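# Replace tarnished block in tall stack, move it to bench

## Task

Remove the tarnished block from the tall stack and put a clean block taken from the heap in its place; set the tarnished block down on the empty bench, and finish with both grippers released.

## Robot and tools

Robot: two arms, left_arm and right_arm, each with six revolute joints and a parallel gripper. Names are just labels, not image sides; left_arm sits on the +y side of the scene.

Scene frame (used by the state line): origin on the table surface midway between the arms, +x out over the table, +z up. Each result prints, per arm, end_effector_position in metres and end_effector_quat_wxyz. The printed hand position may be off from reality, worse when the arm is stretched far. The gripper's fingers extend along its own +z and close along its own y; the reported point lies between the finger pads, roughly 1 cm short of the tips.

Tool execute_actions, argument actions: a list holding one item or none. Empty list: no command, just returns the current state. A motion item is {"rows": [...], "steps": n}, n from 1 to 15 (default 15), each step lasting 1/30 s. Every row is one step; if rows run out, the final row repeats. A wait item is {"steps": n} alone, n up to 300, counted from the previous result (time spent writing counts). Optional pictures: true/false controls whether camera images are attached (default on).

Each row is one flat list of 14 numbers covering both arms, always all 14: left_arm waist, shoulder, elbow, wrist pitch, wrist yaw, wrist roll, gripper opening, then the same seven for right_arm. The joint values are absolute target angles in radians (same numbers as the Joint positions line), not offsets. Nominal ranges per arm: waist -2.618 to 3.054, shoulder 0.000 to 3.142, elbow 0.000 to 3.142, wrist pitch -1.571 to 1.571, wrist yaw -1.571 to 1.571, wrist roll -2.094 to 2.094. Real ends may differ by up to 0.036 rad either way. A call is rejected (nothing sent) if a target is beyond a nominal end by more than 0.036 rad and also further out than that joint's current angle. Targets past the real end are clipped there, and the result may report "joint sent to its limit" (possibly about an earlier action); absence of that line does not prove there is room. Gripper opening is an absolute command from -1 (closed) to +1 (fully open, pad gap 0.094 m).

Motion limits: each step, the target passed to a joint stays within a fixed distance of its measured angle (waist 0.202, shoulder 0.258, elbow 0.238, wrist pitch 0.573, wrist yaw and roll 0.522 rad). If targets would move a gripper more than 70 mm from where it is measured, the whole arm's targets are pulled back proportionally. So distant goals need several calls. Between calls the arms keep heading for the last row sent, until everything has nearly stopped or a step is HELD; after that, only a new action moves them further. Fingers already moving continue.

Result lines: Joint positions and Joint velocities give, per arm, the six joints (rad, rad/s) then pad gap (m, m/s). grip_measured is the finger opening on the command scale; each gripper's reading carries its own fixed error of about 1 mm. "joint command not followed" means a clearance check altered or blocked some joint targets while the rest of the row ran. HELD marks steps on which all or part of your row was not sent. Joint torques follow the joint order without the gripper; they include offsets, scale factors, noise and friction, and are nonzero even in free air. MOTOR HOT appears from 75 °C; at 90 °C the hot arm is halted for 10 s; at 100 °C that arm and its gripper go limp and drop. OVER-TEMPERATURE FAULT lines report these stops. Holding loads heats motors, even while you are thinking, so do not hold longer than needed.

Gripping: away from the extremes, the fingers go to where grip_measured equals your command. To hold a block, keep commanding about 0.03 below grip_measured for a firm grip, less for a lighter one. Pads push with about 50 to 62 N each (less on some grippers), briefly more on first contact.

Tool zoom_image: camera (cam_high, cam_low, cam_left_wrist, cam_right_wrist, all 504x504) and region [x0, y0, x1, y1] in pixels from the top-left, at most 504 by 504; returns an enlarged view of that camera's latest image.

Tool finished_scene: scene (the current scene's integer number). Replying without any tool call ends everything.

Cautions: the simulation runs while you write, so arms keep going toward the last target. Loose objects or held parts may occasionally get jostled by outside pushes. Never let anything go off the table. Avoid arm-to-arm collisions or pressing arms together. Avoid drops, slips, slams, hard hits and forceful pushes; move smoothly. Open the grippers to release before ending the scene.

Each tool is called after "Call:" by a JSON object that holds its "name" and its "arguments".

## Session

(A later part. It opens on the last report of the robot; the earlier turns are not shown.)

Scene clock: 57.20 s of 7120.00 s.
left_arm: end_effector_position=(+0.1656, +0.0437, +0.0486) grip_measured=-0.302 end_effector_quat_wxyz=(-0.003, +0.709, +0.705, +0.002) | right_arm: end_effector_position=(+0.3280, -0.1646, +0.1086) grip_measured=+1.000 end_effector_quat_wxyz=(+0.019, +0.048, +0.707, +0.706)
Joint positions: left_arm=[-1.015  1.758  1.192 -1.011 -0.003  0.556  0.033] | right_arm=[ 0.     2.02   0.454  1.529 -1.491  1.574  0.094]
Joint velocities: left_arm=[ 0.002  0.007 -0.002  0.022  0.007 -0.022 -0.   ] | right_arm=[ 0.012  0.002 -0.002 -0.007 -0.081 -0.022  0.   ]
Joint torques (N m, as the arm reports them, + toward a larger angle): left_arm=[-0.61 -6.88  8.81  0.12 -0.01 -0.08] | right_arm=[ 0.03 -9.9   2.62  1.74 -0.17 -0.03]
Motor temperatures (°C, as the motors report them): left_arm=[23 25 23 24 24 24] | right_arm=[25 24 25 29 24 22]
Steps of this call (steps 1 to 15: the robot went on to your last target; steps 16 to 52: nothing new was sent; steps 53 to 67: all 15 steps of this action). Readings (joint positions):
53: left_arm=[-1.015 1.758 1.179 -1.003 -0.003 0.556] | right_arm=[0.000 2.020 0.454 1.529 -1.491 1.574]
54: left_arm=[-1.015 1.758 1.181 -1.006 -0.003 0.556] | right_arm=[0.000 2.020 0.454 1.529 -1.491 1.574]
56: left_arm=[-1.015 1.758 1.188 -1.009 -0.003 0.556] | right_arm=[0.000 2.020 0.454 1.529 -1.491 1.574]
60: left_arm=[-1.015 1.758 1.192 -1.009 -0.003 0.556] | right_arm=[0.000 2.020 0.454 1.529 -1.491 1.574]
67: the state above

Call:
{"name": "execute_actions", "arguments": {"actions": [{"rows":[[-1.02,1.768,1.219,-1.03,0,0.55,-0.36,0,2.0,0.45,1.55,-1.5,1.57,1],[-1.02,1.768,1.219,-1.03,0,0.55,-0.4,0,2.0,0.45,1.55,-1.5,1.57,1],[-1.02,1.768,1.219,-1.03,0,0.55,-0.43,0,2.0,0.45,1.55,-1.5,1.57,1],[-1.02,1.768,1.219,-1.03,0,0.55,-0.47,0,2.0,0.45,1.55,-1.5,1.57,1]]}]}}

Call:
{"name": "zoom_image", "arguments": {"camera": "cam_right_wrist", "region": [300,250,390,340]}}

Scene clock: 60.53 s of 7120.00 s.
left_arm: end_effector_position=(+0.1644, +0.0439, +0.0486) grip_measured=-0.421 end_effector_quat_wxyz=(-0.005, +0.709, +0.705, -0.000) | right_arm: end_effector_position=(+0.3280, -0.1646, +0.1086) grip_measured=+1.000 end_effector_quat_wxyz=(+0.019, +0.048, +0.707, +0.706)
Joint positions: left_arm=[-1.015  1.758  1.192 -1.014  0.003  0.556  0.027] | right_arm=[ 0.     2.02   0.454  1.529 -1.491  1.574  0.094]
Joint velocities: left_arm=[-0.002  0.002 -0.017 -0.037 -0.051 -0.081  0.   ] | right_arm=[-0.017  0.002  0.002  0.022 -0.007  0.081  0.   ]
Joint torques (N m, as the arm reports them, + toward a larger angle): left_arm=[-0.59 -6.91  8.8   0.17 -0.05 -0.08] | right_arm=[ 0.03 -9.93  2.65  1.73 -0.17 -0.04]
Motor temperatures (°C, as the motors report them): left_arm=[23 25 24 24 24 24] | right_arm=[25 25 25 29 24 22]
Steps of this call (steps 1 to 15: the robot went on to your last target; steps 16 to 85: nothing new was sent; steps 86 to 100: all 15 steps of this action). Readings (joint positions):
86: left_arm=[-1.015 1.758 1.192 -1.012 -0.002 0.556] | right_arm=[0.000 2.020 0.454 1.529 -1.491 1.574]
87: left_arm=[-1.015 1.758 1.192 -1.013 0.000 0.556] | right_arm=[0.000 2.020 0.454 1.529 -1.491 1.574]
89: left_arm=[-1.015 1.758 1.192 -1.014 0.003 0.556] | right_arm=[0.000 2.020 0.454 1.529 -1.491 1.574]
93: left_arm=[-1.015 1.758 1.192 -1.014 0.003 0.556] | right_arm=[0.000 2.020 0.454 1.529 -1.491 1.574]
100: the state above

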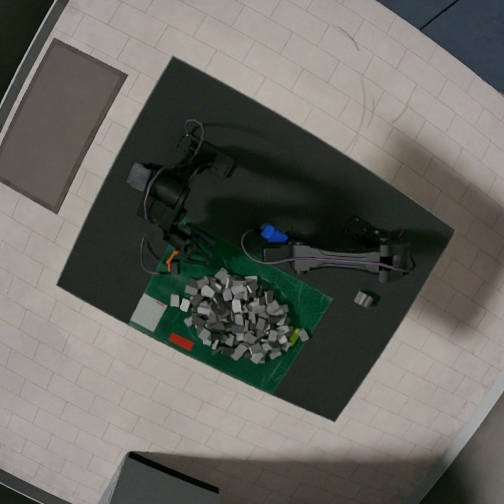

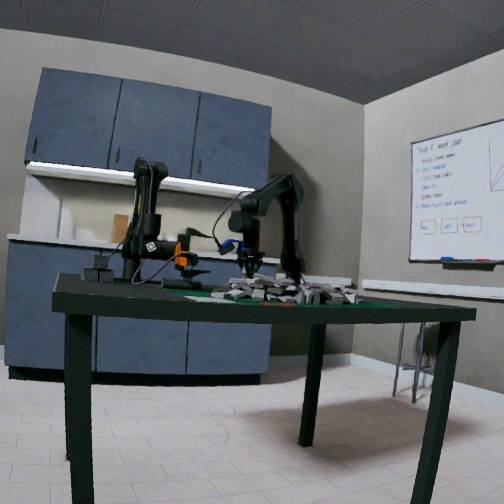

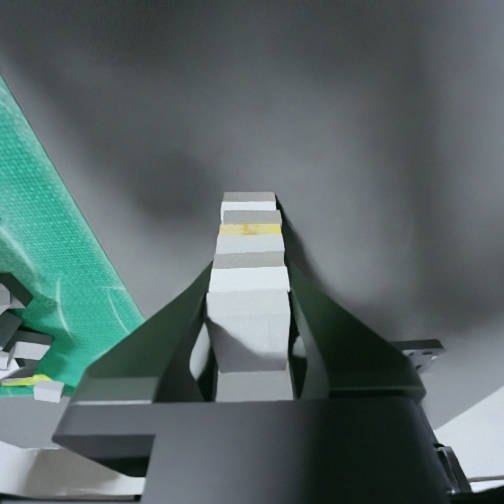

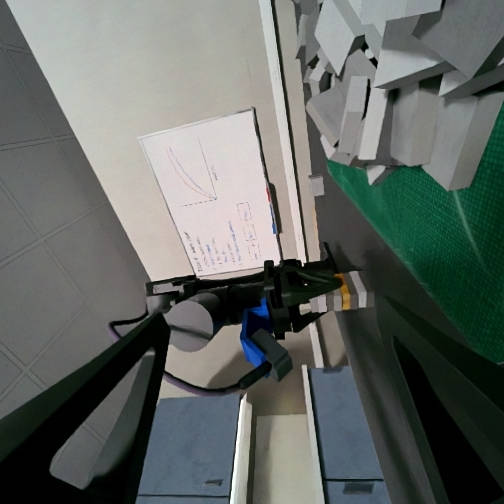

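Region (300, 250, 390, 340) of cam_right_wrist's 504x504 image, scaled by 5.600, with more detail than that image has.

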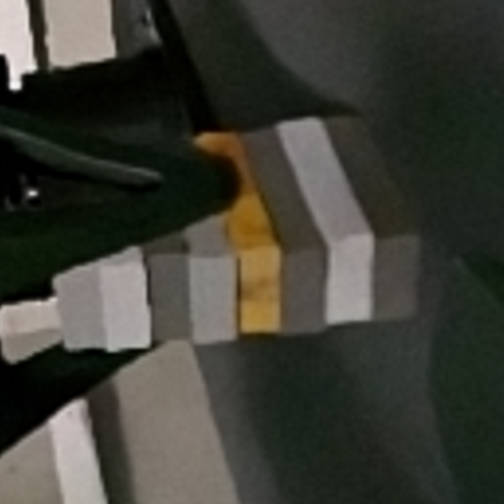

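Good. Lift.

Call:
{"name": "execute_actions", "arguments": {"actions": [{"rows":[[-1.02,1.768,1.23,-1.045,0,0.55,-0.47,0,2.0,0.45,1.55,-1.5,1.57,1],[-1.02,1.768,1.24,-1.055,0,0.55,-0.47,0,2.0,0.45,1.55,-1.5,1.57,1],[-1.02,1.768,1.25,-1.065,0,0.55,-0.47,0,2.0,0.45,1.55,-1.5,1.57,1],[-1.02,1.768,1.26,-1.075,0,0.55,-0.47,0,2.0,0.45,1.55,-1.5,1.57,1],[-1.02,1.768,1.27,-1.085,0,0.55,-0.47,0,2.0,0.45,1.55,-1.5,1.57,1],[-1.02,1.768,1.28,-1.09,0,0.55,-0.47,0,2.0,0.45,1.55,-1.5,1.57,1]]}]}}

Scene clock: 63.53 s of 7120.00 s.
left_arm: end_effector_position=(+0.1665, +0.0408, +0.0581) grip_measured=-0.421 end_effector_quat_wxyz=(-0.008, +0.709, +0.705, +0.001) | right_arm: end_effector_position=(+0.3280, -0.1646, +0.1086) grip_measured=+1.000 end_effector_quat_wxyz=(+0.019, +0.048, +0.707, +0.706)
Joint positions: left_arm=[-1.015  1.766  1.241 -1.061  0.002  0.556  0.027] | right_arm=[ 0.     2.02   0.454  1.529 -1.491  1.574  0.094]
Joint velocities: left_arm=[ 0.002  0.017 -0.012  0.037 -0.051 -0.081 -0.   ] | right_arm=[ 0.022 -0.007  0.007  0.037 -0.051 -0.051  0.   ]
Joint torques (N m, as the arm reports them, + toward a larger angle): left_arm=[-0.65 -7.6   9.74  0.11 -0.05 -0.08] | right_arm=[ 0.03 -9.9   2.65  1.74 -0.17 -0.04]
Motor temperatures (°C, as the motors report them): left_arm=[23 25 24 24 24 24] | right_arm=[25 25 25 29 24 22]
Steps of this call (steps 1 to 15: the robot went on to your last target; steps 16 to 75: nothing new was sent; steps 76 to 90: all 15 steps of this action). Readings (joint positions):
76: left_arm=[-1.015 1.758 1.192 -1.014 0.003 0.556] | right_arm=[0.000 2.020 0.454 1.529 -1.491 1.574]
77: left_arm=[-1.015 1.758 1.193 -1.016 0.003 0.556] | right_arm=[0.000 2.020 0.454 1.529 -1.491 1.574]
79: left_arm=[-1.015 1.762 1.202 -1.028 0.002 0.556] | right_arm=[0.000 2.020 0.454 1.529 -1.491 1.574]
83: left_arm=[-1.015 1.766 1.231 -1.053 0.002 0.556] | right_arm=[0.000 2.020 0.454 1.529 -1.491 1.574]
90: the state above

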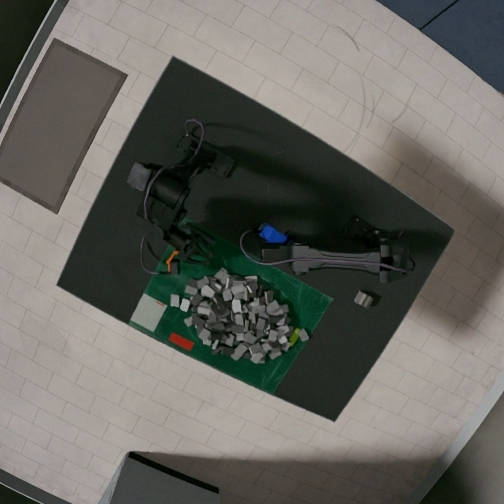

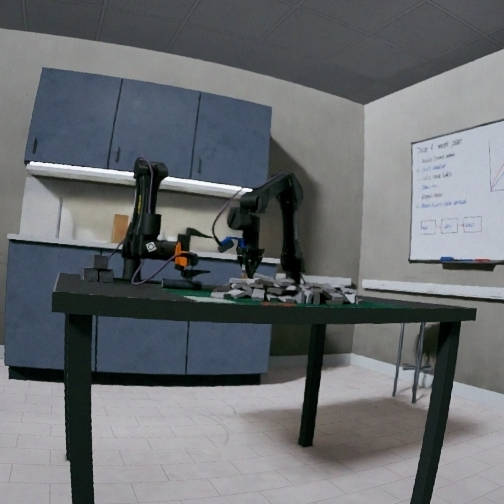

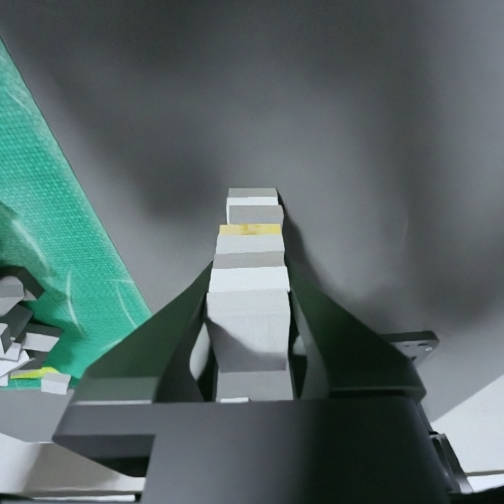

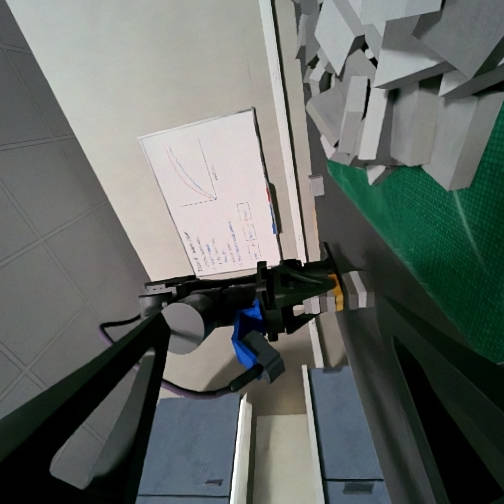

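Call:
{"name": "execute_actions", "arguments": {"actions": [{"rows":[[-1.04,1.768,1.28,-1.08,0,0.55,-0.47,0,2.0,0.45,1.55,-1.5,1.57,1],[-1.06,1.768,1.28,-1.08,0,0.55,-0.47,0,2.0,0.45,1.55,-1.5,1.57,1],[-1.085,1.768,1.28,-1.08,0,0.55,-0.47,0,2.0,0.45,1.55,-1.5,1.57,1],[-1.115,1.768,1.28,-1.08,0,0.55,-0.47,0,2.0,0.45,1.55,-1.5,1.57,1],[-1.15,1.768,1.28,-1.08,0,0.55,-0.47,0,2.0,0.45,1.55,-1.5,1.57,1],[-1.185,1.768,1.28,-1.08,0,0.55,-0.47,0,2.0,0.45,1.55,-1.5,1.57,1],[-1.22,1.768,1.28,-1.08,0,0.55,-0.47,0,2.0,0.45,1.55,-1.5,1.57,1],[-1.255,1.768,1.28,-1.08,0,0.55,-0.47,0,2.0,0.45,1.55,-1.5,1.57,1],[-1.29,1.768,1.28,-1.08,0,0.55,-0.47,0,2.0,0.45,1.55,-1.5,1.57,1],[-1.32,1.768,1.28,-1.08,0,0.55,-0.47,0,2.0,0.45,1.55,-1.5,1.57,1],[-1.345,1.768,1.28,-1.08,0,0.55,-0.47,0,2.0,0.45,1.55,-1.5,1.57,1],[-1.365,1.768,1.28,-1.08,0,0.55,-0.47,0,2.0,0.45,1.55,-1.5,1.57,1],[-1.38,1.768,1.28,-1.08,0,0.55,-0.47,0,2.0,0.45,1.55,-1.5,1.57,1]]}], "pictures": false}}

Call:
{"name": "execute_actions", "arguments": {"actions": [{"rows":[[-1.38,1.77,1.23,-1.03,0,0.55,-0.47,0,2.0,0.45,1.55,-1.5,1.57,1],[-1.38,1.775,1.215,-1.01,0,0.55,-0.47,0,2.0,0.45,1.55,-1.5,1.57,1],[-1.38,1.78,1.2,-0.99,0,0.55,-0.47,0,2.0,0.45,1.55,-1.5,1.57,1],[-1.38,1.785,1.185,-0.97,0,0.55,-0.47,0,2.0,0.45,1.55,-1.5,1.57,1],[-1.38,1.79,1.17,-0.95,0,0.55,-0.47,0,2.0,0.45,1.55,-1.5,1.57,1],[-1.38,1.795,1.155,-0.93,0,0.55,-0.47,0,2.0,0.45,1.55,-1.5,1.57,1],[-1.38,1.8,1.14,-0.91,0,0.55,-0.47,0,2.0,0.45,1.55,-1.5,1.57,1],[-1.38,1.8,1.125,-0.895,0,0.55,-0.47,0,2.0,0.45,1.55,-1.5,1.57,1]]}]}}

Call:
{"name": "zoom_image", "arguments": {"camera": "cam_right_wrist", "region": [270,260,410,400]}}

Scene clock: 78.70 s of 7120.00 s.
left_arm: end_effector_position=(+0.0587, +0.0010, +0.0582) grip_measured=-0.422 end_effector_quat_wxyz=(-0.011, +0.827, +0.562, +0.001) | right_arm: end_effector_position=(+0.3280, -0.1646, +0.1086) grip_measured=+1.000 end_effector_quat_wxyz=(+0.019, +0.048, +0.707, +0.706)
Joint positions: left_arm=[-1.385  1.766  1.241 -1.067  0.008  0.556  0.027] | right_arm=[ 0.     2.02   0.454  1.529 -1.491  1.574  0.094]
Joint velocities: left_arm=[-0.261  0.017  0.012 -0.022  0.095 -0.051  0.001] | right_arm=[-0.002 -0.012  0.012 -0.007  0.022 -0.037  0.   ]
Joint torques (N m, as the arm reports them, + toward a larger angle): left_arm=[ 1.76 -7.62  9.79  0.13 -0.28 -0.08] | right_arm=[ 0.04 -9.92  2.63  1.74 -0.17 -0.04]
Motor temperatures (°C, as the motors report them): left_arm=[23 25 25 23 24 24] | right_arm=[25 25 25 29 24 22]
Steps of this call (steps 1 to 15: the robot went on to your last target; steps 16 to 90: nothing new was sent; then 11.67 s passed at rest; steps 91 to 105: all 15 steps of this action). Readings (joint positions):
91: left_arm=[-1.016 1.766 1.241 -1.067 0.001 0.556] | right_arm=[0.000 2.020 0.454 1.529 -1.491 1.574]
92: left_arm=[-1.021 1.766 1.241 -1.067 -0.002 0.556] | right_arm=[0.000 2.020 0.454 1.529 -1.491 1.574]
94: left_arm=[-1.048 1.766 1.241 -1.067 -0.010 0.556] | right_arm=[0.000 2.020 0.454 1.529 -1.491 1.574]
98: left_arm=[-1.175 1.766 1.241 -1.067 -0.015 0.556] | right_arm=[0.000 2.020 0.454 1.529 -1.491 1.574]
105: the state above

Scene clock: 79.20 s of 7120.00 s.
left_arm: end_effector_position=(+0.0573, +0.0090, +0.0191) grip_measured=-0.422 end_effector_quat_wxyz=(-0.019, +0.827, +0.561, +0.007) | right_arm: end_effector_position=(+0.3280, -0.1646, +0.1086) grip_measured=+1.000 end_effector_quat_wxyz=(+0.019, +0.048, +0.707, +0.706)
Joint positions: left_arm=[-1.388  1.808  1.126 -0.929  0.003  0.556  0.027] | right_arm=[ 0.     2.02   0.454  1.529 -1.491  1.574  0.094]
Joint velocities: left_arm=[ 0.002 -0.002 -0.002  0.168  0.007 -0.037 -0.   ] | right_arm=[ 0.012 -0.002 -0.002 -0.037  0.037  0.066  0.   ]
Joint torques (N m, as the arm reports them, + toward a larger angle): left_arm=[ 0.71 -8.18  6.15  0.41 -0.05 -0.09] | right_arm=[ 0.03 -9.92  2.62  1.73 -0.17 -0.04]
Motor temperatures (°C, as the motors report them): left_arm=[23 25 25 23 24 24] | right_arm=[25 25 25 29 24 22]
Steps of this call (steps 1 to 15: all 15 steps of this action). Readings (joint positions):
1: left_arm=[-1.391 1.766 1.241 -1.065 0.011 0.556] | right_arm=[0.000 2.020 0.454 1.529 -1.491 1.574]
2: left_arm=[-1.391 1.766 1.238 -1.059 0.011 0.556] | right_arm=[0.000 2.020 0.454 1.529 -1.491 1.574]
4: left_arm=[-1.389 1.766 1.224 -1.032 0.007 0.556] | right_arm=[0.000 2.020 0.454 1.529 -1.491 1.574]
8: left_arm=[-1.388 1.781 1.168 -0.965 0.004 0.556] | right_arm=[0.000 2.020 0.454 1.529 -1.491 1.574]
15: the state above

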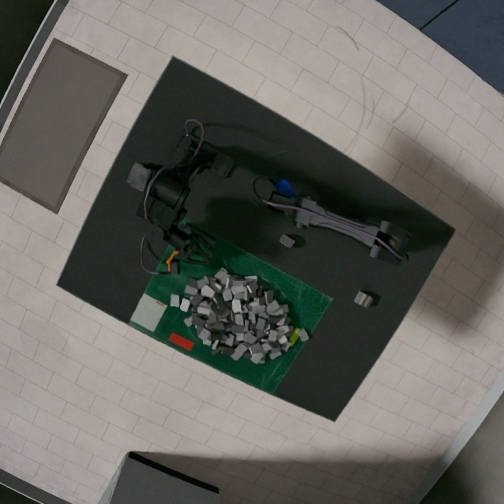

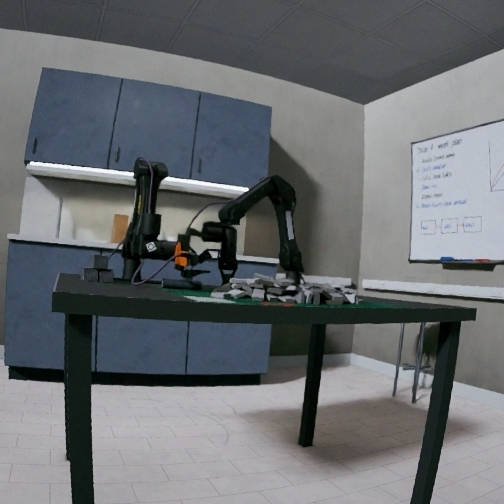

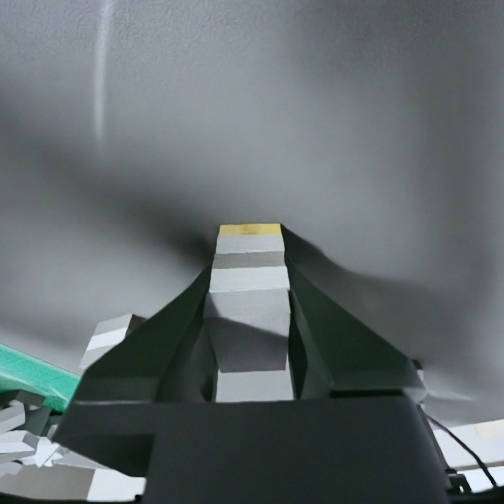

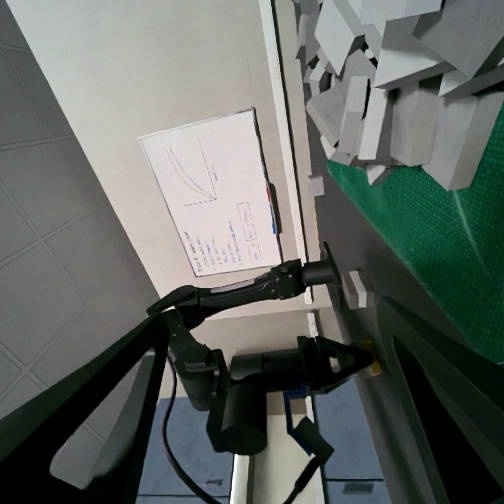

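Region (270, 260, 410, 400) of cam_right_wrist's 504x504 image, scaled by 3.600, with more detail than that image has.

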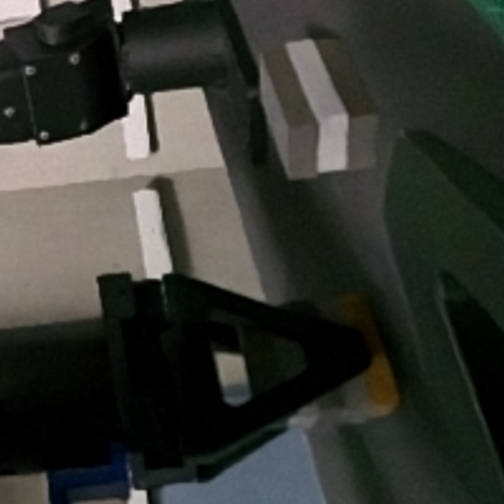

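Call:
{"name": "execute_actions", "arguments": {"actions": [{"rows":[[-1.38,1.8,1.125,-0.865,0,0.55,-0.47,0,2.0,0.45,1.55,-1.5,1.57,1],[-1.38,1.8,1.125,-0.865,0,0.55,-0.47,0,2.0,0.45,1.55,-1.5,1.57,1],[-1.38,1.8,1.125,-0.865,0,0.55,-0.47,0,2.0,0.45,1.55,-1.5,1.57,1],[-1.38,1.8,1.11,-0.86,0,0.55,-0.47,0,2.0,0.45,1.55,-1.5,1.57,1],[-1.38,1.8,1.105,-0.855,0,0.55,-0.47,0,2.0,0.45,1.55,-1.5,1.57,1],[-1.38,1.8,1.098,-0.85,0,0.55,-0.47,0,2.0,0.45,1.55,-1.5,1.57,1]]}], "pictures": false}}

Scene clock: 82.30 s of 7120.00 s.
left_arm: end_effector_position=(+0.0594, -0.0023, +0.0182) grip_measured=-0.422 end_effector_quat_wxyz=(+0.003, +0.828, +0.561, -0.003) | right_arm: end_effector_position=(+0.3280, -0.1646, +0.1086) grip_measured=+1.000 end_effector_quat_wxyz=(+0.019, +0.048, +0.707, +0.706)
Joint positions: left_arm=[-1.388  1.808  1.122 -0.878  0.002  0.556  0.027] | right_arm=[ 0.     2.02   0.454  1.529 -1.491  1.574  0.094]
Joint velocities: left_arm=[-0.012 -0.002 -0.002 -0.066 -0.007 -0.022 -0.001] | right_arm=[ 0.002 -0.002 -0.002 -0.11  -0.022 -0.037  0.   ]
Joint torques (N m, as the arm reports them, + toward a larger angle): left_arm=[ 0.6  -8.27  4.31  0.62 -0.05 -0.07] | right_arm=[ 0.03 -9.91  2.64  1.74 -0.17 -0.04]
Motor temperatures (°C, as the motors report them): left_arm=[23 25 24 23 24 24] | right_arm=[25 25 25 29 24 22]
Steps of this call (steps 1 to 30: the robot went on to your last target; steps 31 to 78: nothing new was sent; steps 79 to 93: all 15 steps of this action). Readings (joint positions):
79: left_arm=[-1.388 1.808 1.126 -0.904 0.002 0.556] | right_arm=[0.000 2.020 0.454 1.529 -1.491 1.574]
80: left_arm=[-1.388 1.808 1.126 -0.901 0.002 0.556] | right_arm=[0.000 2.020 0.454 1.529 -1.491 1.574]
82: left_arm=[-1.388 1.808 1.126 -0.891 0.002 0.556] | right_arm=[0.000 2.020 0.454 1.529 -1.491 1.574]
86: left_arm=[-1.388 1.808 1.122 -0.878 0.002 0.556] | right_arm=[0.000 2.020 0.454 1.529 -1.491 1.574]
93: the state above

Call:
{"name": "execute_actions", "arguments": {"actions": [{"rows":[[-1.385,1.8,1.12,-0.875,0,0.55,-0.4,0,2.0,0.45,1.55,-1.5,1.57,1],[-1.385,1.8,1.12,-0.875,0,0.55,-0.3,0,2.0,0.45,1.55,-1.5,1.57,1],[-1.385,1.8,1.12,-0.875,0,0.55,0,0,2.0,0.45,1.55,-1.5,1.57,1]],"steps":10}], "pictures": false}}

Call:
{"name": "execute_actions", "arguments": {"actions": [{"rows":[[-1.385,1.78,1.18,-0.95,0,0.55,0.2,0,2.0,0.45,1.55,-1.5,1.57,1],[-1.385,1.765,1.21,-1.0,0,0.55,0.2,0,2.0,0.45,1.55,-1.5,1.57,1],[-1.385,1.75,1.24,-1.05,0,0.55,0.2,0,2.0,0.45,1.55,-1.5,1.57,1],[-1.385,1.74,1.27,-1.09,0,0.55,0.2,0,2.0,0.45,1.55,-1.5,1.57,1],[-1.385,1.73,1.3,-1.13,0,0.55,0.2,0,2.0,0.45,1.55,-1.5,1.57,1],[-1.385,1.72,1.34,-1.18,0,0.55,0.2,0,2.0,0.45,1.55,-1.5,1.57,1],[-1.385,1.71,1.38,-1.23,0,0.55,0.2,0,2.0,0.45,1.55,-1.5,1.57,1],[-1.385,1.7,1.42,-1.28,0,0.55,0.2,0,2.0,0.45,1.55,-1.5,1.57,1],[-1.385,1.7,1.46,-1.31,0,0.55,0.2,0,2.0,0.45,1.55,-1.5,1.57,1]]}]}}

Call:
{"name": "execute_actions", "arguments": {"actions": [{"rows":[[-0.115,1.7,1.46,-1.31,0,0,1,0,2.0,0.45,1.55,-1.5,1.57,1]]}], "pictures": false}}

Call:
{"name": "execute_actions", "arguments": {"actions": [{"rows":[[-0.115,2.1,1.89,-1.33,0,0,1,0,2.0,0.45,1.55,-1.5,1.57,1]]}]}}

Scene clock: 92.17 s of 7120.00 s.
left_arm: end_effector_position=(+0.0595, -0.0023, +0.0182) grip_measured=-0.002 end_effector_quat_wxyz=(+0.003, +0.828, +0.561, -0.002) | right_arm: end_effector_position=(+0.3280, -0.1646, +0.1086) grip_measured=+1.000 end_effector_quat_wxyz=(+0.019, +0.048, +0.707, +0.706)
Joint positions: left_arm=[-1.388  1.808  1.122 -0.878  0.002  0.556  0.047] | right_arm=[ 0.     2.02   0.454  1.529 -1.491  1.574  0.094]
Joint velocities: left_arm=[ 0.007 -0.007  0.002 -0.11  -0.007 -0.022  0.001] | right_arm=[ 0.012 -0.007 -0.002 -0.037 -0.007 -0.007  0.   ]
Joint torques (N m, as the arm reports them, + toward a larger angle): left_arm=[ 0.17 -8.42  6.2   0.34 -0.05 -0.08] | right_arm=[ 0.03 -9.9   2.62  1.74 -0.17 -0.04]
Motor temperatures (°C, as the motors report them): left_arm=[23 26 24 24 24 24] | right_arm=[25 25 25 29 24 22]
Steps of this call (steps 1 to 15: the robot went on to your last target; steps 16 to 90: nothing new was sent; then 6.53 s passed at rest; steps 91 to 100: all 10 steps of this action). Readings (joint positions):
91: left_arm=[-1.388 1.808 1.122 -0.878 0.002 0.556] | right_arm=[0.000 2.020 0.454 1.529 -1.491 1.574]
92: left_arm=[-1.388 1.808 1.122 -0.878 0.002 0.556] | right_arm=[0.000 2.020 0.454 1.529 -1.491 1.574]
94: left_arm=[-1.388 1.808 1.122 -0.878 0.002 0.556] | right_arm=[0.000 2.020 0.454 1.529 -1.491 1.574]
98: left_arm=[-1.388 1.808 1.122 -0.878 0.002 0.556] | right_arm=[0.000 2.020 0.454 1.529 -1.491 1.574]
100: the state above

Scene clock: 92.67 s of 7120.00 s.
left_arm: end_effector_position=(+0.0625, -0.0191, +0.1339) grip_measured=+0.198 end_effector_quat_wxyz=(+0.044, +0.827, +0.560, -0.021) | right_arm: end_effector_position=(+0.3280, -0.1646, +0.1086) grip_measured=+1.000 end_effector_quat_wxyz=(+0.019, +0.048, +0.707, +0.706)
Joint positions: left_arm=[-1.388  1.692  1.454 -1.235  0.002  0.556  0.056] | right_arm=[ 0.     2.02   0.454  1.529 -1.491  1.574  0.094]
Joint velocities: left_arm=[ 0.007 -0.027  0.007 -0.476  0.051 -0.007  0.   ] | right_arm=[ 0.012  0.002  0.002  0.007 -0.022 -0.022  0.   ]
Joint torques (N m, as the arm reports them, + toward a larger angle): left_arm=[ 0.18 -6.9   7.69  0.41 -0.03 -0.07] | right_arm=[ 0.03 -9.92  2.64  1.73 -0.17 -0.05]
Motor temperatures (°C, as the motors report them): left_arm=[23 26 24 24 24 24] | right_arm=[25 25 25 29 24 22]
Steps of this call (steps 1 to 15: all 15 steps of this action). Readings (joint positions):
1: left_arm=[-1.388 1.808 1.126 -0.886 0.002 0.556] | right_arm=[0.000 2.020 0.454 1.529 -1.491 1.574]
2: left_arm=[-1.388 1.808 1.137 -0.906 0.002 0.556] | right_arm=[0.000 2.020 0.454 1.529 -1.491 1.574]
4: left_arm=[-1.388 1.801 1.180 -0.964 0.002 0.556] | right_arm=[0.000 2.020 0.454 1.529 -1.491 1.574]
8: left_arm=[-1.388 1.758 1.319 -1.100 0.002 0.556] | right_arm=[0.000 2.020 0.454 1.529 -1.491 1.574]
15: the state above

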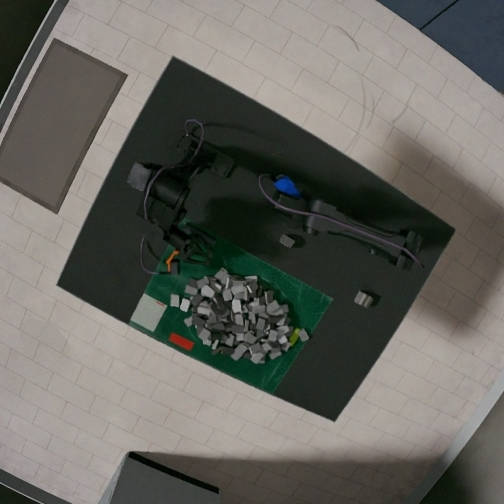

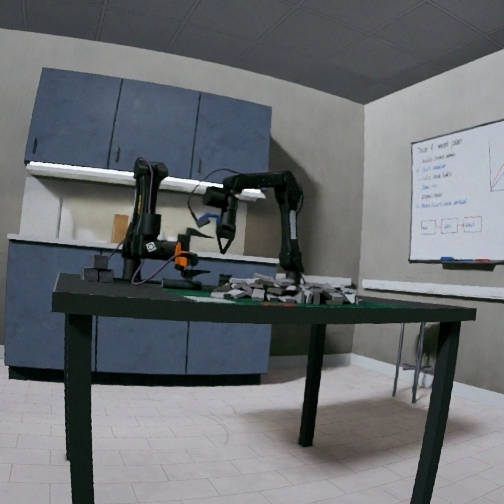

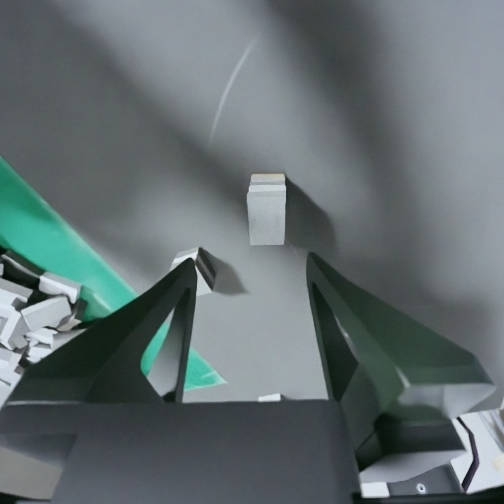

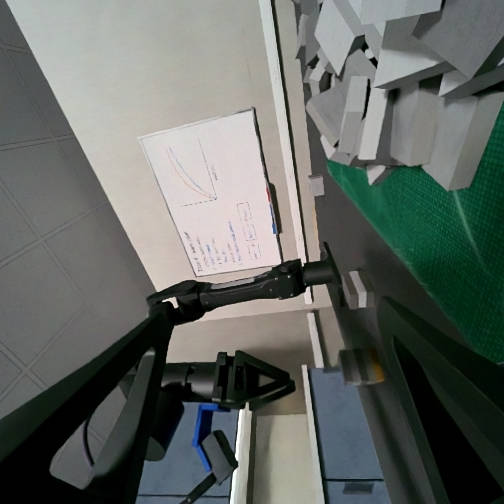

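Scene clock: 93.17 s of 7120.00 s.
left_arm: end_effector_position=(+0.3026, +0.1838, +0.1334) grip_measured=+1.000 end_effector_quat_wxyz=(+0.035, +0.204, +0.978, -0.008) | right_arm: end_effector_position=(+0.3280, -0.1646, +0.1086) grip_measured=+1.000 end_effector_quat_wxyz=(+0.019, +0.048, +0.707, +0.706)
Joint positions: left_arm=[-0.379  1.692  1.454 -1.261  0.003  0.027  0.094] | right_arm=[ 0.     2.02   0.454  1.529 -1.491  1.574  0.094]
Joint velocities: left_arm=[ 2.088 -0.002 -0.002 -0.066 -0.037 -0.154  0.   ] | right_arm=[ 0.017  0.002  0.007 -0.051  0.037 -0.022  0.   ]
Joint torques (N m, as the arm reports them, + toward a larger angle): left_arm=[-0.08 -6.58  7.51  0.04 -0.01 -0.1 ] | right_arm=[ 0.05 -9.91  2.62  1.74 -0.17 -0.04]
Motor temperatures (°C, as the motors report them): left_arm=[23 26 24 24 24 24] | right_arm=[25 25 25 29 24 22]
Steps of this call (steps 1 to 15: all 15 steps of this action). Readings (joint positions):
1: left_arm=[-1.369 1.692 1.454 -1.248 0.013 0.478] | right_arm=[0.000 2.020 0.454 1.529 -1.491 1.574]
2: left_arm=[-1.327 1.692 1.454 -1.257 0.020 0.386] | right_arm=[0.000 2.020 0.454 1.529 -1.491 1.574]
4: left_arm=[-1.197 1.692 1.454 -1.261 0.019 0.249] | right_arm=[0.000 2.020 0.454 1.529 -1.491 1.574]
8: left_arm=[-0.901 1.692 1.454 -1.261 0.010 0.105] | right_arm=[0.000 2.020 0.454 1.529 -1.491 1.574]
15: the state above

Scene clock: 93.67 s of 7120.00 s.
left_arm: end_effector_position=(+0.4128, +0.2591, +0.0915) grip_measured=+1.000 end_effector_quat_wxyz=(+0.004, +0.061, +0.998, +0.002) | right_arm: end_effector_position=(+0.3280, -0.1646, +0.1086) grip_measured=+1.000 end_effector_quat_wxyz=(+0.019, +0.048, +0.707, +0.706)
Joint positions: left_arm=[-0.108  2.117  1.86  -1.306 -0.005  0.008  0.094] | right_arm=[ 0.     2.02   0.454  1.529 -1.491  1.574  0.094]
Joint velocities: left_arm=[-0.012 -0.017 -0.002  0.007  0.037 -0.051  0.   ] | right_arm=[-0.002  0.007 -0.007 -0.022  0.022  0.037  0.   ]
Joint torques (N m, as the arm reports them, + toward a larger angle): left_arm=[ -0.64 -11.71   9.4    0.21   0.01  -0.13] | right_arm=[ 0.03 -9.94  2.64  1.73 -0.17 -0.04]
Motor temperatures (°C, as the motors report them): left_arm=[23 26 24 24 24 24] | right_arm=[25 25 25 29 24 22]
Steps of this call (steps 1 to 15: all 15 steps of this action). Readings (joint positions):
1: left_arm=[-0.309 1.718 1.486 -1.290 0.000 0.024] | right_arm=[0.000 2.020 0.454 1.529 -1.491 1.574]
2: left_arm=[-0.247 1.766 1.550 -1.316 -0.002 0.021] | right_arm=[0.000 2.020 0.454 1.529 -1.491 1.574]
4: left_arm=[-0.155 1.899 1.704 -1.325 -0.004 0.016] | right_arm=[0.000 2.020 0.454 1.529 -1.491 1.574]
8: left_arm=[-0.093 2.091 1.860 -1.280 -0.010 0.009] | right_arm=[0.000 2.020 0.454 1.529 -1.491 1.574]
15: the state above

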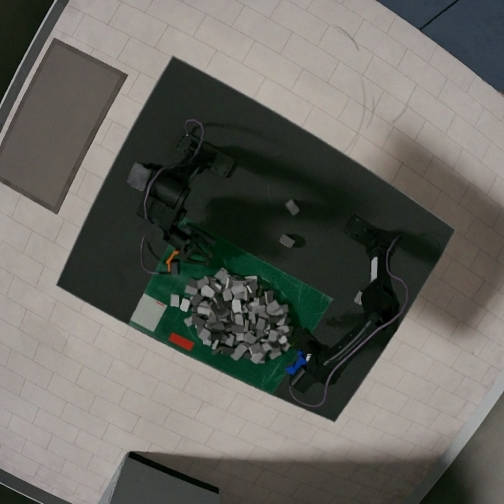

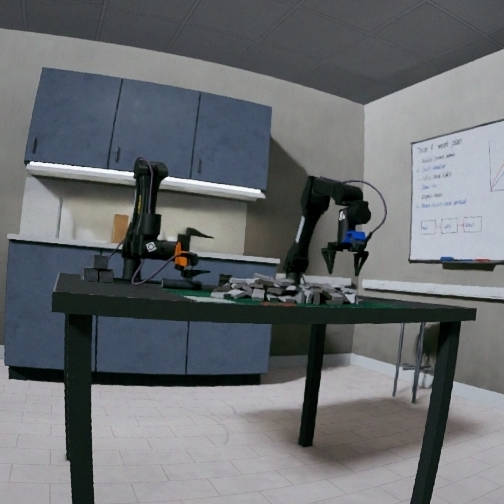

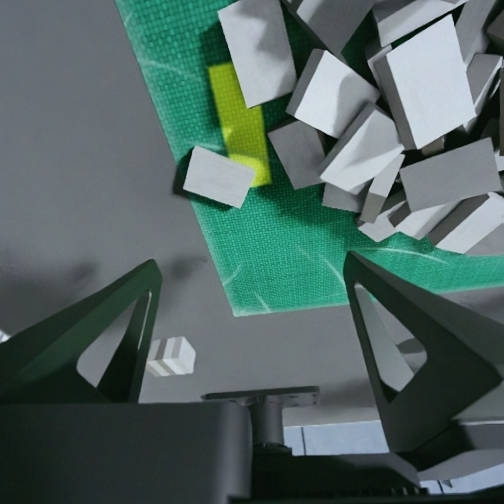

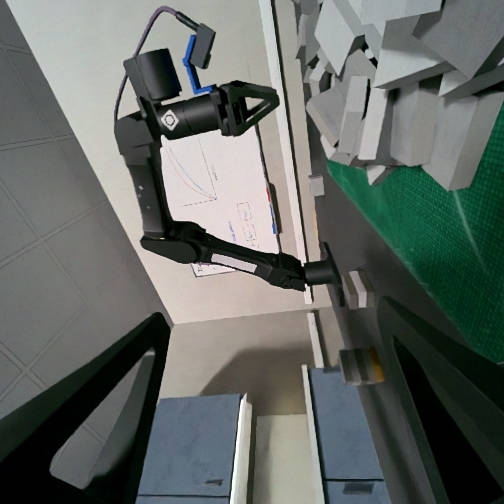

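Call:
{"name": "execute_actions", "arguments": {"actions": [{"rows":[[-0.052,2.18,1.76,-1.15,0,-1.16,0.1,0,2.0,0.45,1.55,-1.5,1.57,1]]}], "pictures": false}}

Call:
{"name": "execute_actions", "arguments": {"actions": [{"steps":15}]}}

Scene clock: 96.70 s of 7120.00 s.
left_arm: end_effector_position=(+0.4220, +0.2818, +0.0456) grip_measured=+0.102 end_effector_quat_wxyz=(-0.002, -0.487, +0.873, +0.000) | right_arm: end_effector_position=(+0.3280, -0.1646, +0.1086) grip_measured=+1.000 end_effector_quat_wxyz=(+0.019, +0.048, +0.707, +0.706)
Joint positions: left_arm=[-0.049  2.178  1.773 -1.17   0.001 -1.072  0.052] | right_arm=[ 0.     2.02   0.454  1.529 -1.491  1.574  0.094]
Joint velocities: left_arm=[-0.002  0.007 -0.002  0.022  0.037 -0.535 -0.   ] | right_arm=[-0.012  0.012  0.007  0.022 -0.051 -0.037  0.   ]
Joint torques (N m, as the arm reports them, + toward a larger angle): left_arm=[ -0.41 -10.94   5.67   0.48  -0.04  -0.08] | right_arm=[ 0.03 -9.93  2.63  1.73 -0.16 -0.04]
Motor temperatures (°C, as the motors report them): left_arm=[23 26 24 24 24 24] | right_arm=[25 25 25 29 24 22]
Steps of this call (steps 1 to 15: the robot went on to your last target; steps 16 to 76: nothing new was sent; steps 77 to 91: all 15 steps of this action). Readings (joint positions):
77: left_arm=[-0.105 2.118 1.848 -1.294 -0.002 -0.072] | right_arm=[0.000 2.020 0.454 1.529 -1.491 1.574]
78: left_arm=[-0.099 2.118 1.833 -1.265 -0.000 -0.172] | right_arm=[0.000 2.020 0.454 1.529 -1.491 1.574]
80: left_arm=[-0.079 2.135 1.804 -1.225 0.000 -0.370] | right_arm=[0.000 2.020 0.454 1.529 -1.491 1.574]
84: left_arm=[-0.050 2.173 1.776 -1.190 0.000 -0.762] | right_arm=[0.000 2.020 0.454 1.529 -1.491 1.574]
91: the state above

Scene clock: 97.20 s of 7120.00 s.
left_arm: end_effector_position=(+0.4238, +0.2817, +0.0456) grip_measured=+0.102 end_effector_quat_wxyz=(+0.001, -0.521, +0.854, -0.002) | right_arm: end_effector_position=(+0.3280, -0.1646, +0.1086) grip_measured=+1.000 end_effector_quat_wxyz=(+0.019, +0.048, +0.707, +0.706)
Joint positions: left_arm=[-0.049  2.178  1.773 -1.162  0.001 -1.15   0.052] | right_arm=[ 0.     2.02   0.454  1.529 -1.491  1.574  0.094]
Joint velocities: left_arm=[ 0.012  0.007  0.002  0.022 -0.007 -0.081 -0.001] | right_arm=[ 0.007 -0.007 -0.012 -0.007  0.051 -0.022  0.   ]
Joint torques (N m, as the arm reports them, + toward a larger angle): left_arm=[ -0.25 -11.05   5.66   0.46  -0.07  -0.08] | right_arm=[ 0.03 -9.91  2.62  1.74 -0.17 -0.04]
Motor temperatures (°C, as the motors report them): left_arm=[23 26 24 24 24 24] | right_arm=[25 25 25 29 24 22]
Steps of this call (steps 1 to 15: the robot went on to your last target). Readings (joint positions):
1: left_arm=[-0.049 2.178 1.773 -1.168 0.001 -1.088] | right_arm=[0.000 2.020 0.454 1.529 -1.491 1.574]
2: left_arm=[-0.049 2.178 1.773 -1.166 0.001 -1.101] | right_arm=[0.000 2.020 0.454 1.529 -1.491 1.574]
4: left_arm=[-0.049 2.178 1.773 -1.165 0.001 -1.120] | right_arm=[0.000 2.020 0.454 1.529 -1.491 1.574]
8: left_arm=[-0.049 2.178 1.773 -1.163 0.001 -1.139] | right_arm=[0.000 2.020 0.454 1.529 -1.491 1.574]
15: the state above

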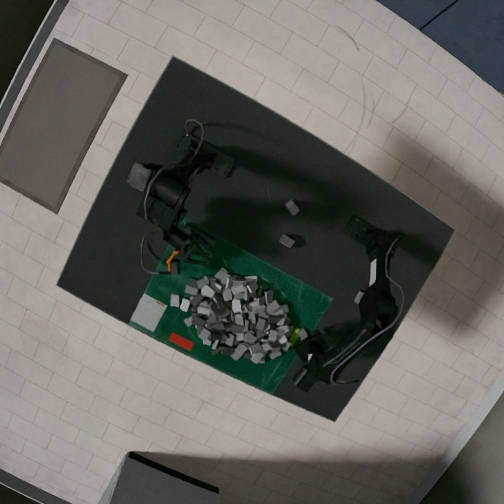

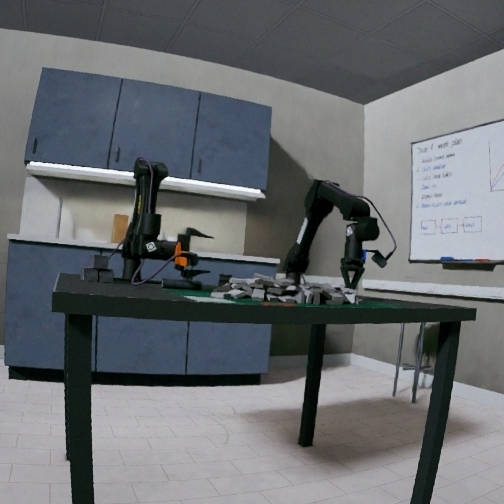

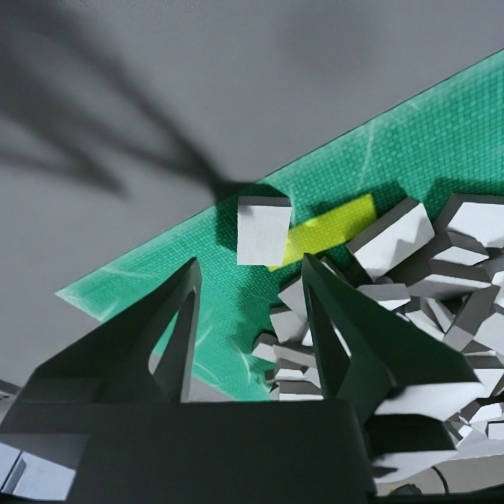

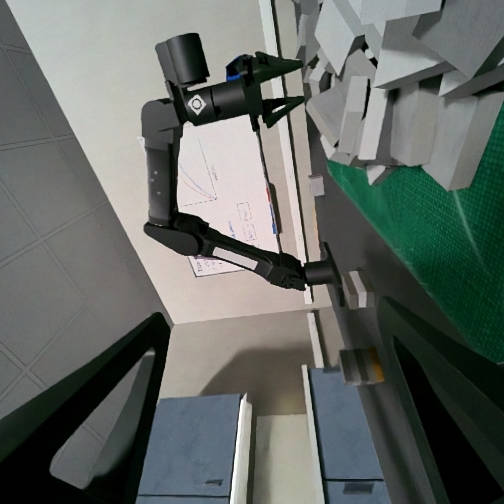

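Call:
{"name": "execute_actions", "arguments": {"actions": [{"rows":[[-0.052,2.19,1.76,-1.11,0,-1.14,0.1,0,2.0,0.45,1.55,-1.5,1.57,1],[-0.052,2.2,1.75,-1.088,0,-1.14,0.1,0,2.0,0.45,1.55,-1.5,1.57,1],[-0.052,2.21,1.745,-1.088,0,-1.14,0.1,0,2.0,0.45,1.55,-1.5,1.57,1],[-0.052,2.22,1.74,-1.088,0,-1.14,0.1,0,2.0,0.45,1.55,-1.5,1.57,1],[-0.052,2.23,1.737,-1.088,0,-1.14,0.0,0,2.0,0.45,1.55,-1.5,1.57,1]]}]}}

Scene clock: 101.77 s of 7120.00 s.
left_arm: end_effector_position=(+0.4314, +0.2812, +0.0284) grip_measured=+0.002 end_effector_quat_wxyz=(+0.006, -0.519, +0.854, -0.005) | right_arm: end_effector_position=(+0.3280, -0.1646, +0.1086) grip_measured=+1.000 end_effector_quat_wxyz=(+0.019, +0.048, +0.707, +0.706)
Joint positions: left_arm=[-0.049  2.212  1.758 -1.102  0.001 -1.147  0.047] | right_arm=[ 0.     2.02   0.454  1.529 -1.491  1.574  0.094]
Joint velocities: left_arm=[-0.017 -0.002 -0.007 -0.066  0.007  0.022 -0.   ] | right_arm=[ 0.012  0.002  0.007 -0.095 -0.066 -0.022  0.   ]
Joint torques (N m, as the arm reports them, + toward a larger angle): left_arm=[ -0.37 -10.17   5.12   0.51  -0.04   0.08] | right_arm=[ 0.03 -9.93  2.65  1.73 -0.17 -0.04]
Motor temperatures (°C, as the motors report them): left_arm=[23 27 24 24 24 24] | right_arm=[25 25 25 30 24 22]
Steps of this call (steps 1 to 15: the robot went on to your last target; steps 16 to 90: nothing new was sent; then 1.07 s passed at rest; steps 91 to 105: all 15 steps of this action). Readings (joint positions):
91: left_arm=[-0.049 2.178 1.773 -1.159 0.001 -1.152] | right_arm=[0.000 2.020 0.454 1.529 -1.491 1.574]
92: left_arm=[-0.049 2.178 1.773 -1.151 0.001 -1.151] | right_arm=[0.000 2.020 0.454 1.529 -1.491 1.574]
94: left_arm=[-0.049 2.179 1.773 -1.131 0.001 -1.150] | right_arm=[0.000 2.020 0.454 1.529 -1.491 1.574]
98: left_arm=[-0.049 2.197 1.773 -1.110 0.001 -1.148] | right_arm=[0.000 2.020 0.454 1.529 -1.491 1.574]
105: the state above

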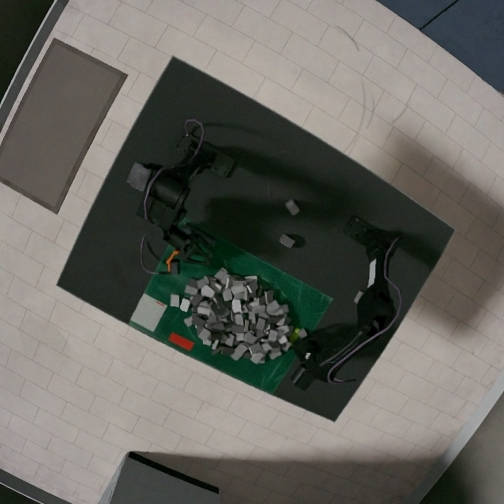

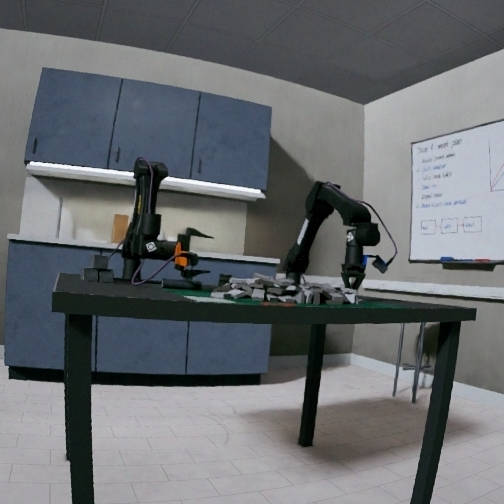

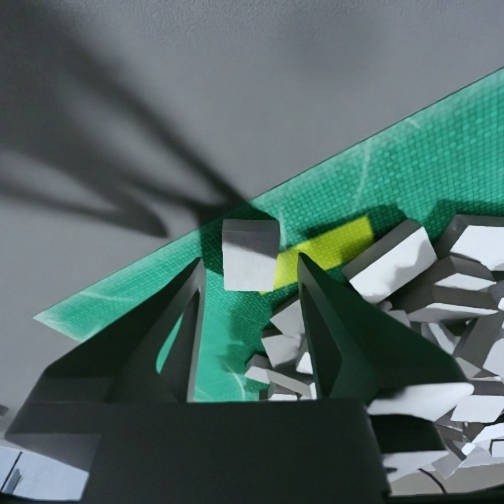

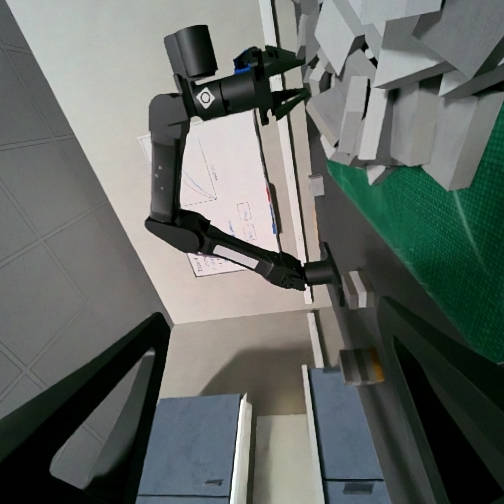

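Call:
{"name": "execute_actions", "arguments": {"actions": [{"rows":[[-0.052,2.247,1.745,-1.082,0,-1.14,0.0,0,2.0,0.45,1.55,-1.5,1.57,1]]}]}}

Scene clock: 107.53 s of 7120.00 s.
left_arm: end_effector_position=(+0.4335, +0.2811, +0.0284) grip_measured=+0.002 end_effector_quat_wxyz=(+0.009, -0.519, +0.854, -0.007) | right_arm: end_effector_position=(+0.3280, -0.1646, +0.1086) grip_measured=+1.000 end_effector_quat_wxyz=(+0.019, +0.048, +0.707, +0.706)
Joint positions: left_arm=[-0.049  2.212  1.758 -1.094  0.001 -1.147  0.047] | right_arm=[ 0.     2.02   0.454  1.529 -1.491  1.574  0.094]
Joint velocities: left_arm=[-0.007  0.002 -0.017 -0.007  0.007  0.022 -0.   ] | right_arm=[-0.022 -0.002 -0.007 -0.007 -0.007 -0.022  0.   ]
Joint torques (N m, as the arm reports them, + toward a larger angle): left_arm=[-0.37 -9.15  5.73  0.52 -0.04  0.06] | right_arm=[ 0.03 -9.91  2.63  1.74 -0.17 -0.04]
Motor temperatures (°C, as the motors report them): left_arm=[23 27 24 24 24 24] | right_arm=[25 26 25 30 24 22]
Steps of this call (steps 1 to 15: the robot went on to your last target; steps 16 to 90: nothing new was sent; then 2.27 s passed at rest; steps 91 to 105: all 15 steps of this action). Readings (joint positions):
91: left_arm=[-0.049 2.212 1.758 -1.100 0.001 -1.147] | right_arm=[0.000 2.020 0.454 1.529 -1.491 1.574]
92: left_arm=[-0.049 2.212 1.758 -1.099 0.001 -1.147] | right_arm=[0.000 2.020 0.454 1.529 -1.491 1.574]
94: left_arm=[-0.049 2.212 1.758 -1.097 0.001 -1.147] | right_arm=[0.000 2.020 0.454 1.529 -1.491 1.574]
98: left_arm=[-0.049 2.212 1.758 -1.095 0.001 -1.147] | right_arm=[0.000 2.020 0.454 1.529 -1.491 1.574]
105: the state above

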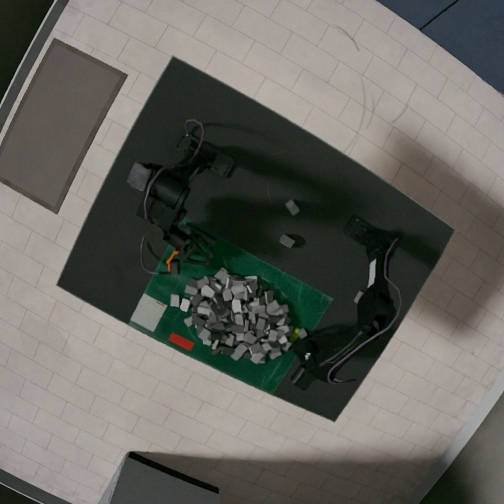

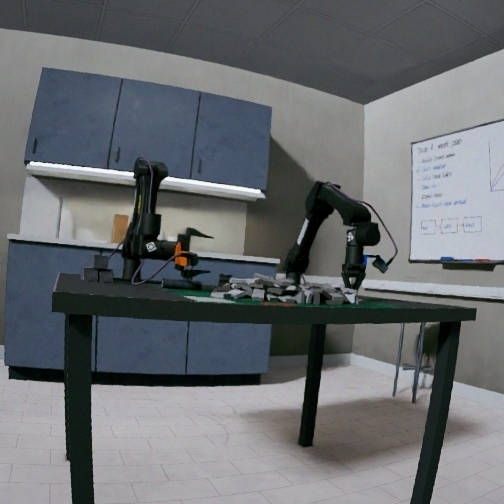

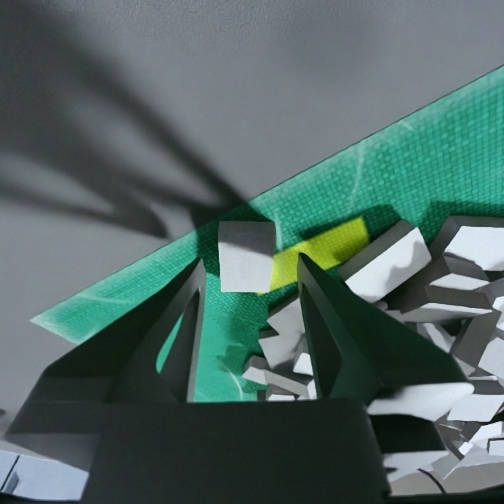

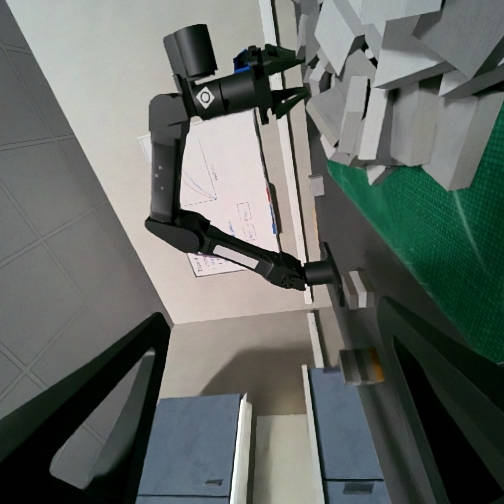

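Shoulder stiction.

Call:
{"name": "execute_actions", "arguments": {"actions": [{"rows":[[-0.052,2.258,1.745,-1.082,0,-1.14,0.0,0,2.0,0.45,1.55,-1.5,1.57,1]]}], "pictures": false}}

Scene clock: 109.43 s of 7120.00 s.
left_arm: end_effector_position=(+0.4312, +0.2813, +0.0171) grip_measured=+0.002 end_effector_quat_wxyz=(-0.002, -0.519, +0.855, +0.000) | right_arm: end_effector_position=(+0.3280, -0.1646, +0.1086) grip_measured=+1.000 end_effector_quat_wxyz=(+0.019, +0.048, +0.707, +0.706)
Joint positions: left_arm=[-0.049  2.239  1.758 -1.092  0.001 -1.147  0.047] | right_arm=[ 0.     2.02   0.454  1.529 -1.491  1.574  0.094]
Joint velocities: left_arm=[ 0.002  0.002 -0.002 -0.007 -0.081  0.022 -0.   ] | right_arm=[-0.017 -0.007  0.002  0.022  0.022 -0.022  0.   ]
Joint torques (N m, as the arm reports them, + toward a larger angle): left_arm=[ -0.39 -10.44   5.77   0.42  -0.04   0.06] | right_arm=[ 0.05 -9.93  2.64  1.73 -0.17 -0.04]
Motor temperatures (°C, as the motors report them): left_arm=[23 27 24 24 24 24] | right_arm=[25 26 25 30 24 22]
Steps of this call (steps 1 to 15: the robot went on to your last target; steps 16 to 42: nothing new was sent; steps 43 to 57: all 15 steps of this action). Readings (joint positions):
43: left_arm=[-0.049 2.214 1.758 -1.094 0.001 -1.147] | right_arm=[0.000 2.020 0.454 1.529 -1.491 1.574]
44: left_arm=[-0.049 2.216 1.758 -1.092 0.001 -1.147] | right_arm=[0.000 2.020 0.454 1.529 -1.491 1.574]
46: left_arm=[-0.049 2.225 1.758 -1.092 0.001 -1.147] | right_arm=[0.000 2.020 0.454 1.529 -1.491 1.574]
50: left_arm=[-0.049 2.238 1.758 -1.092 0.001 -1.147] | right_arm=[0.000 2.020 0.454 1.529 -1.491 1.574]
57: the state above


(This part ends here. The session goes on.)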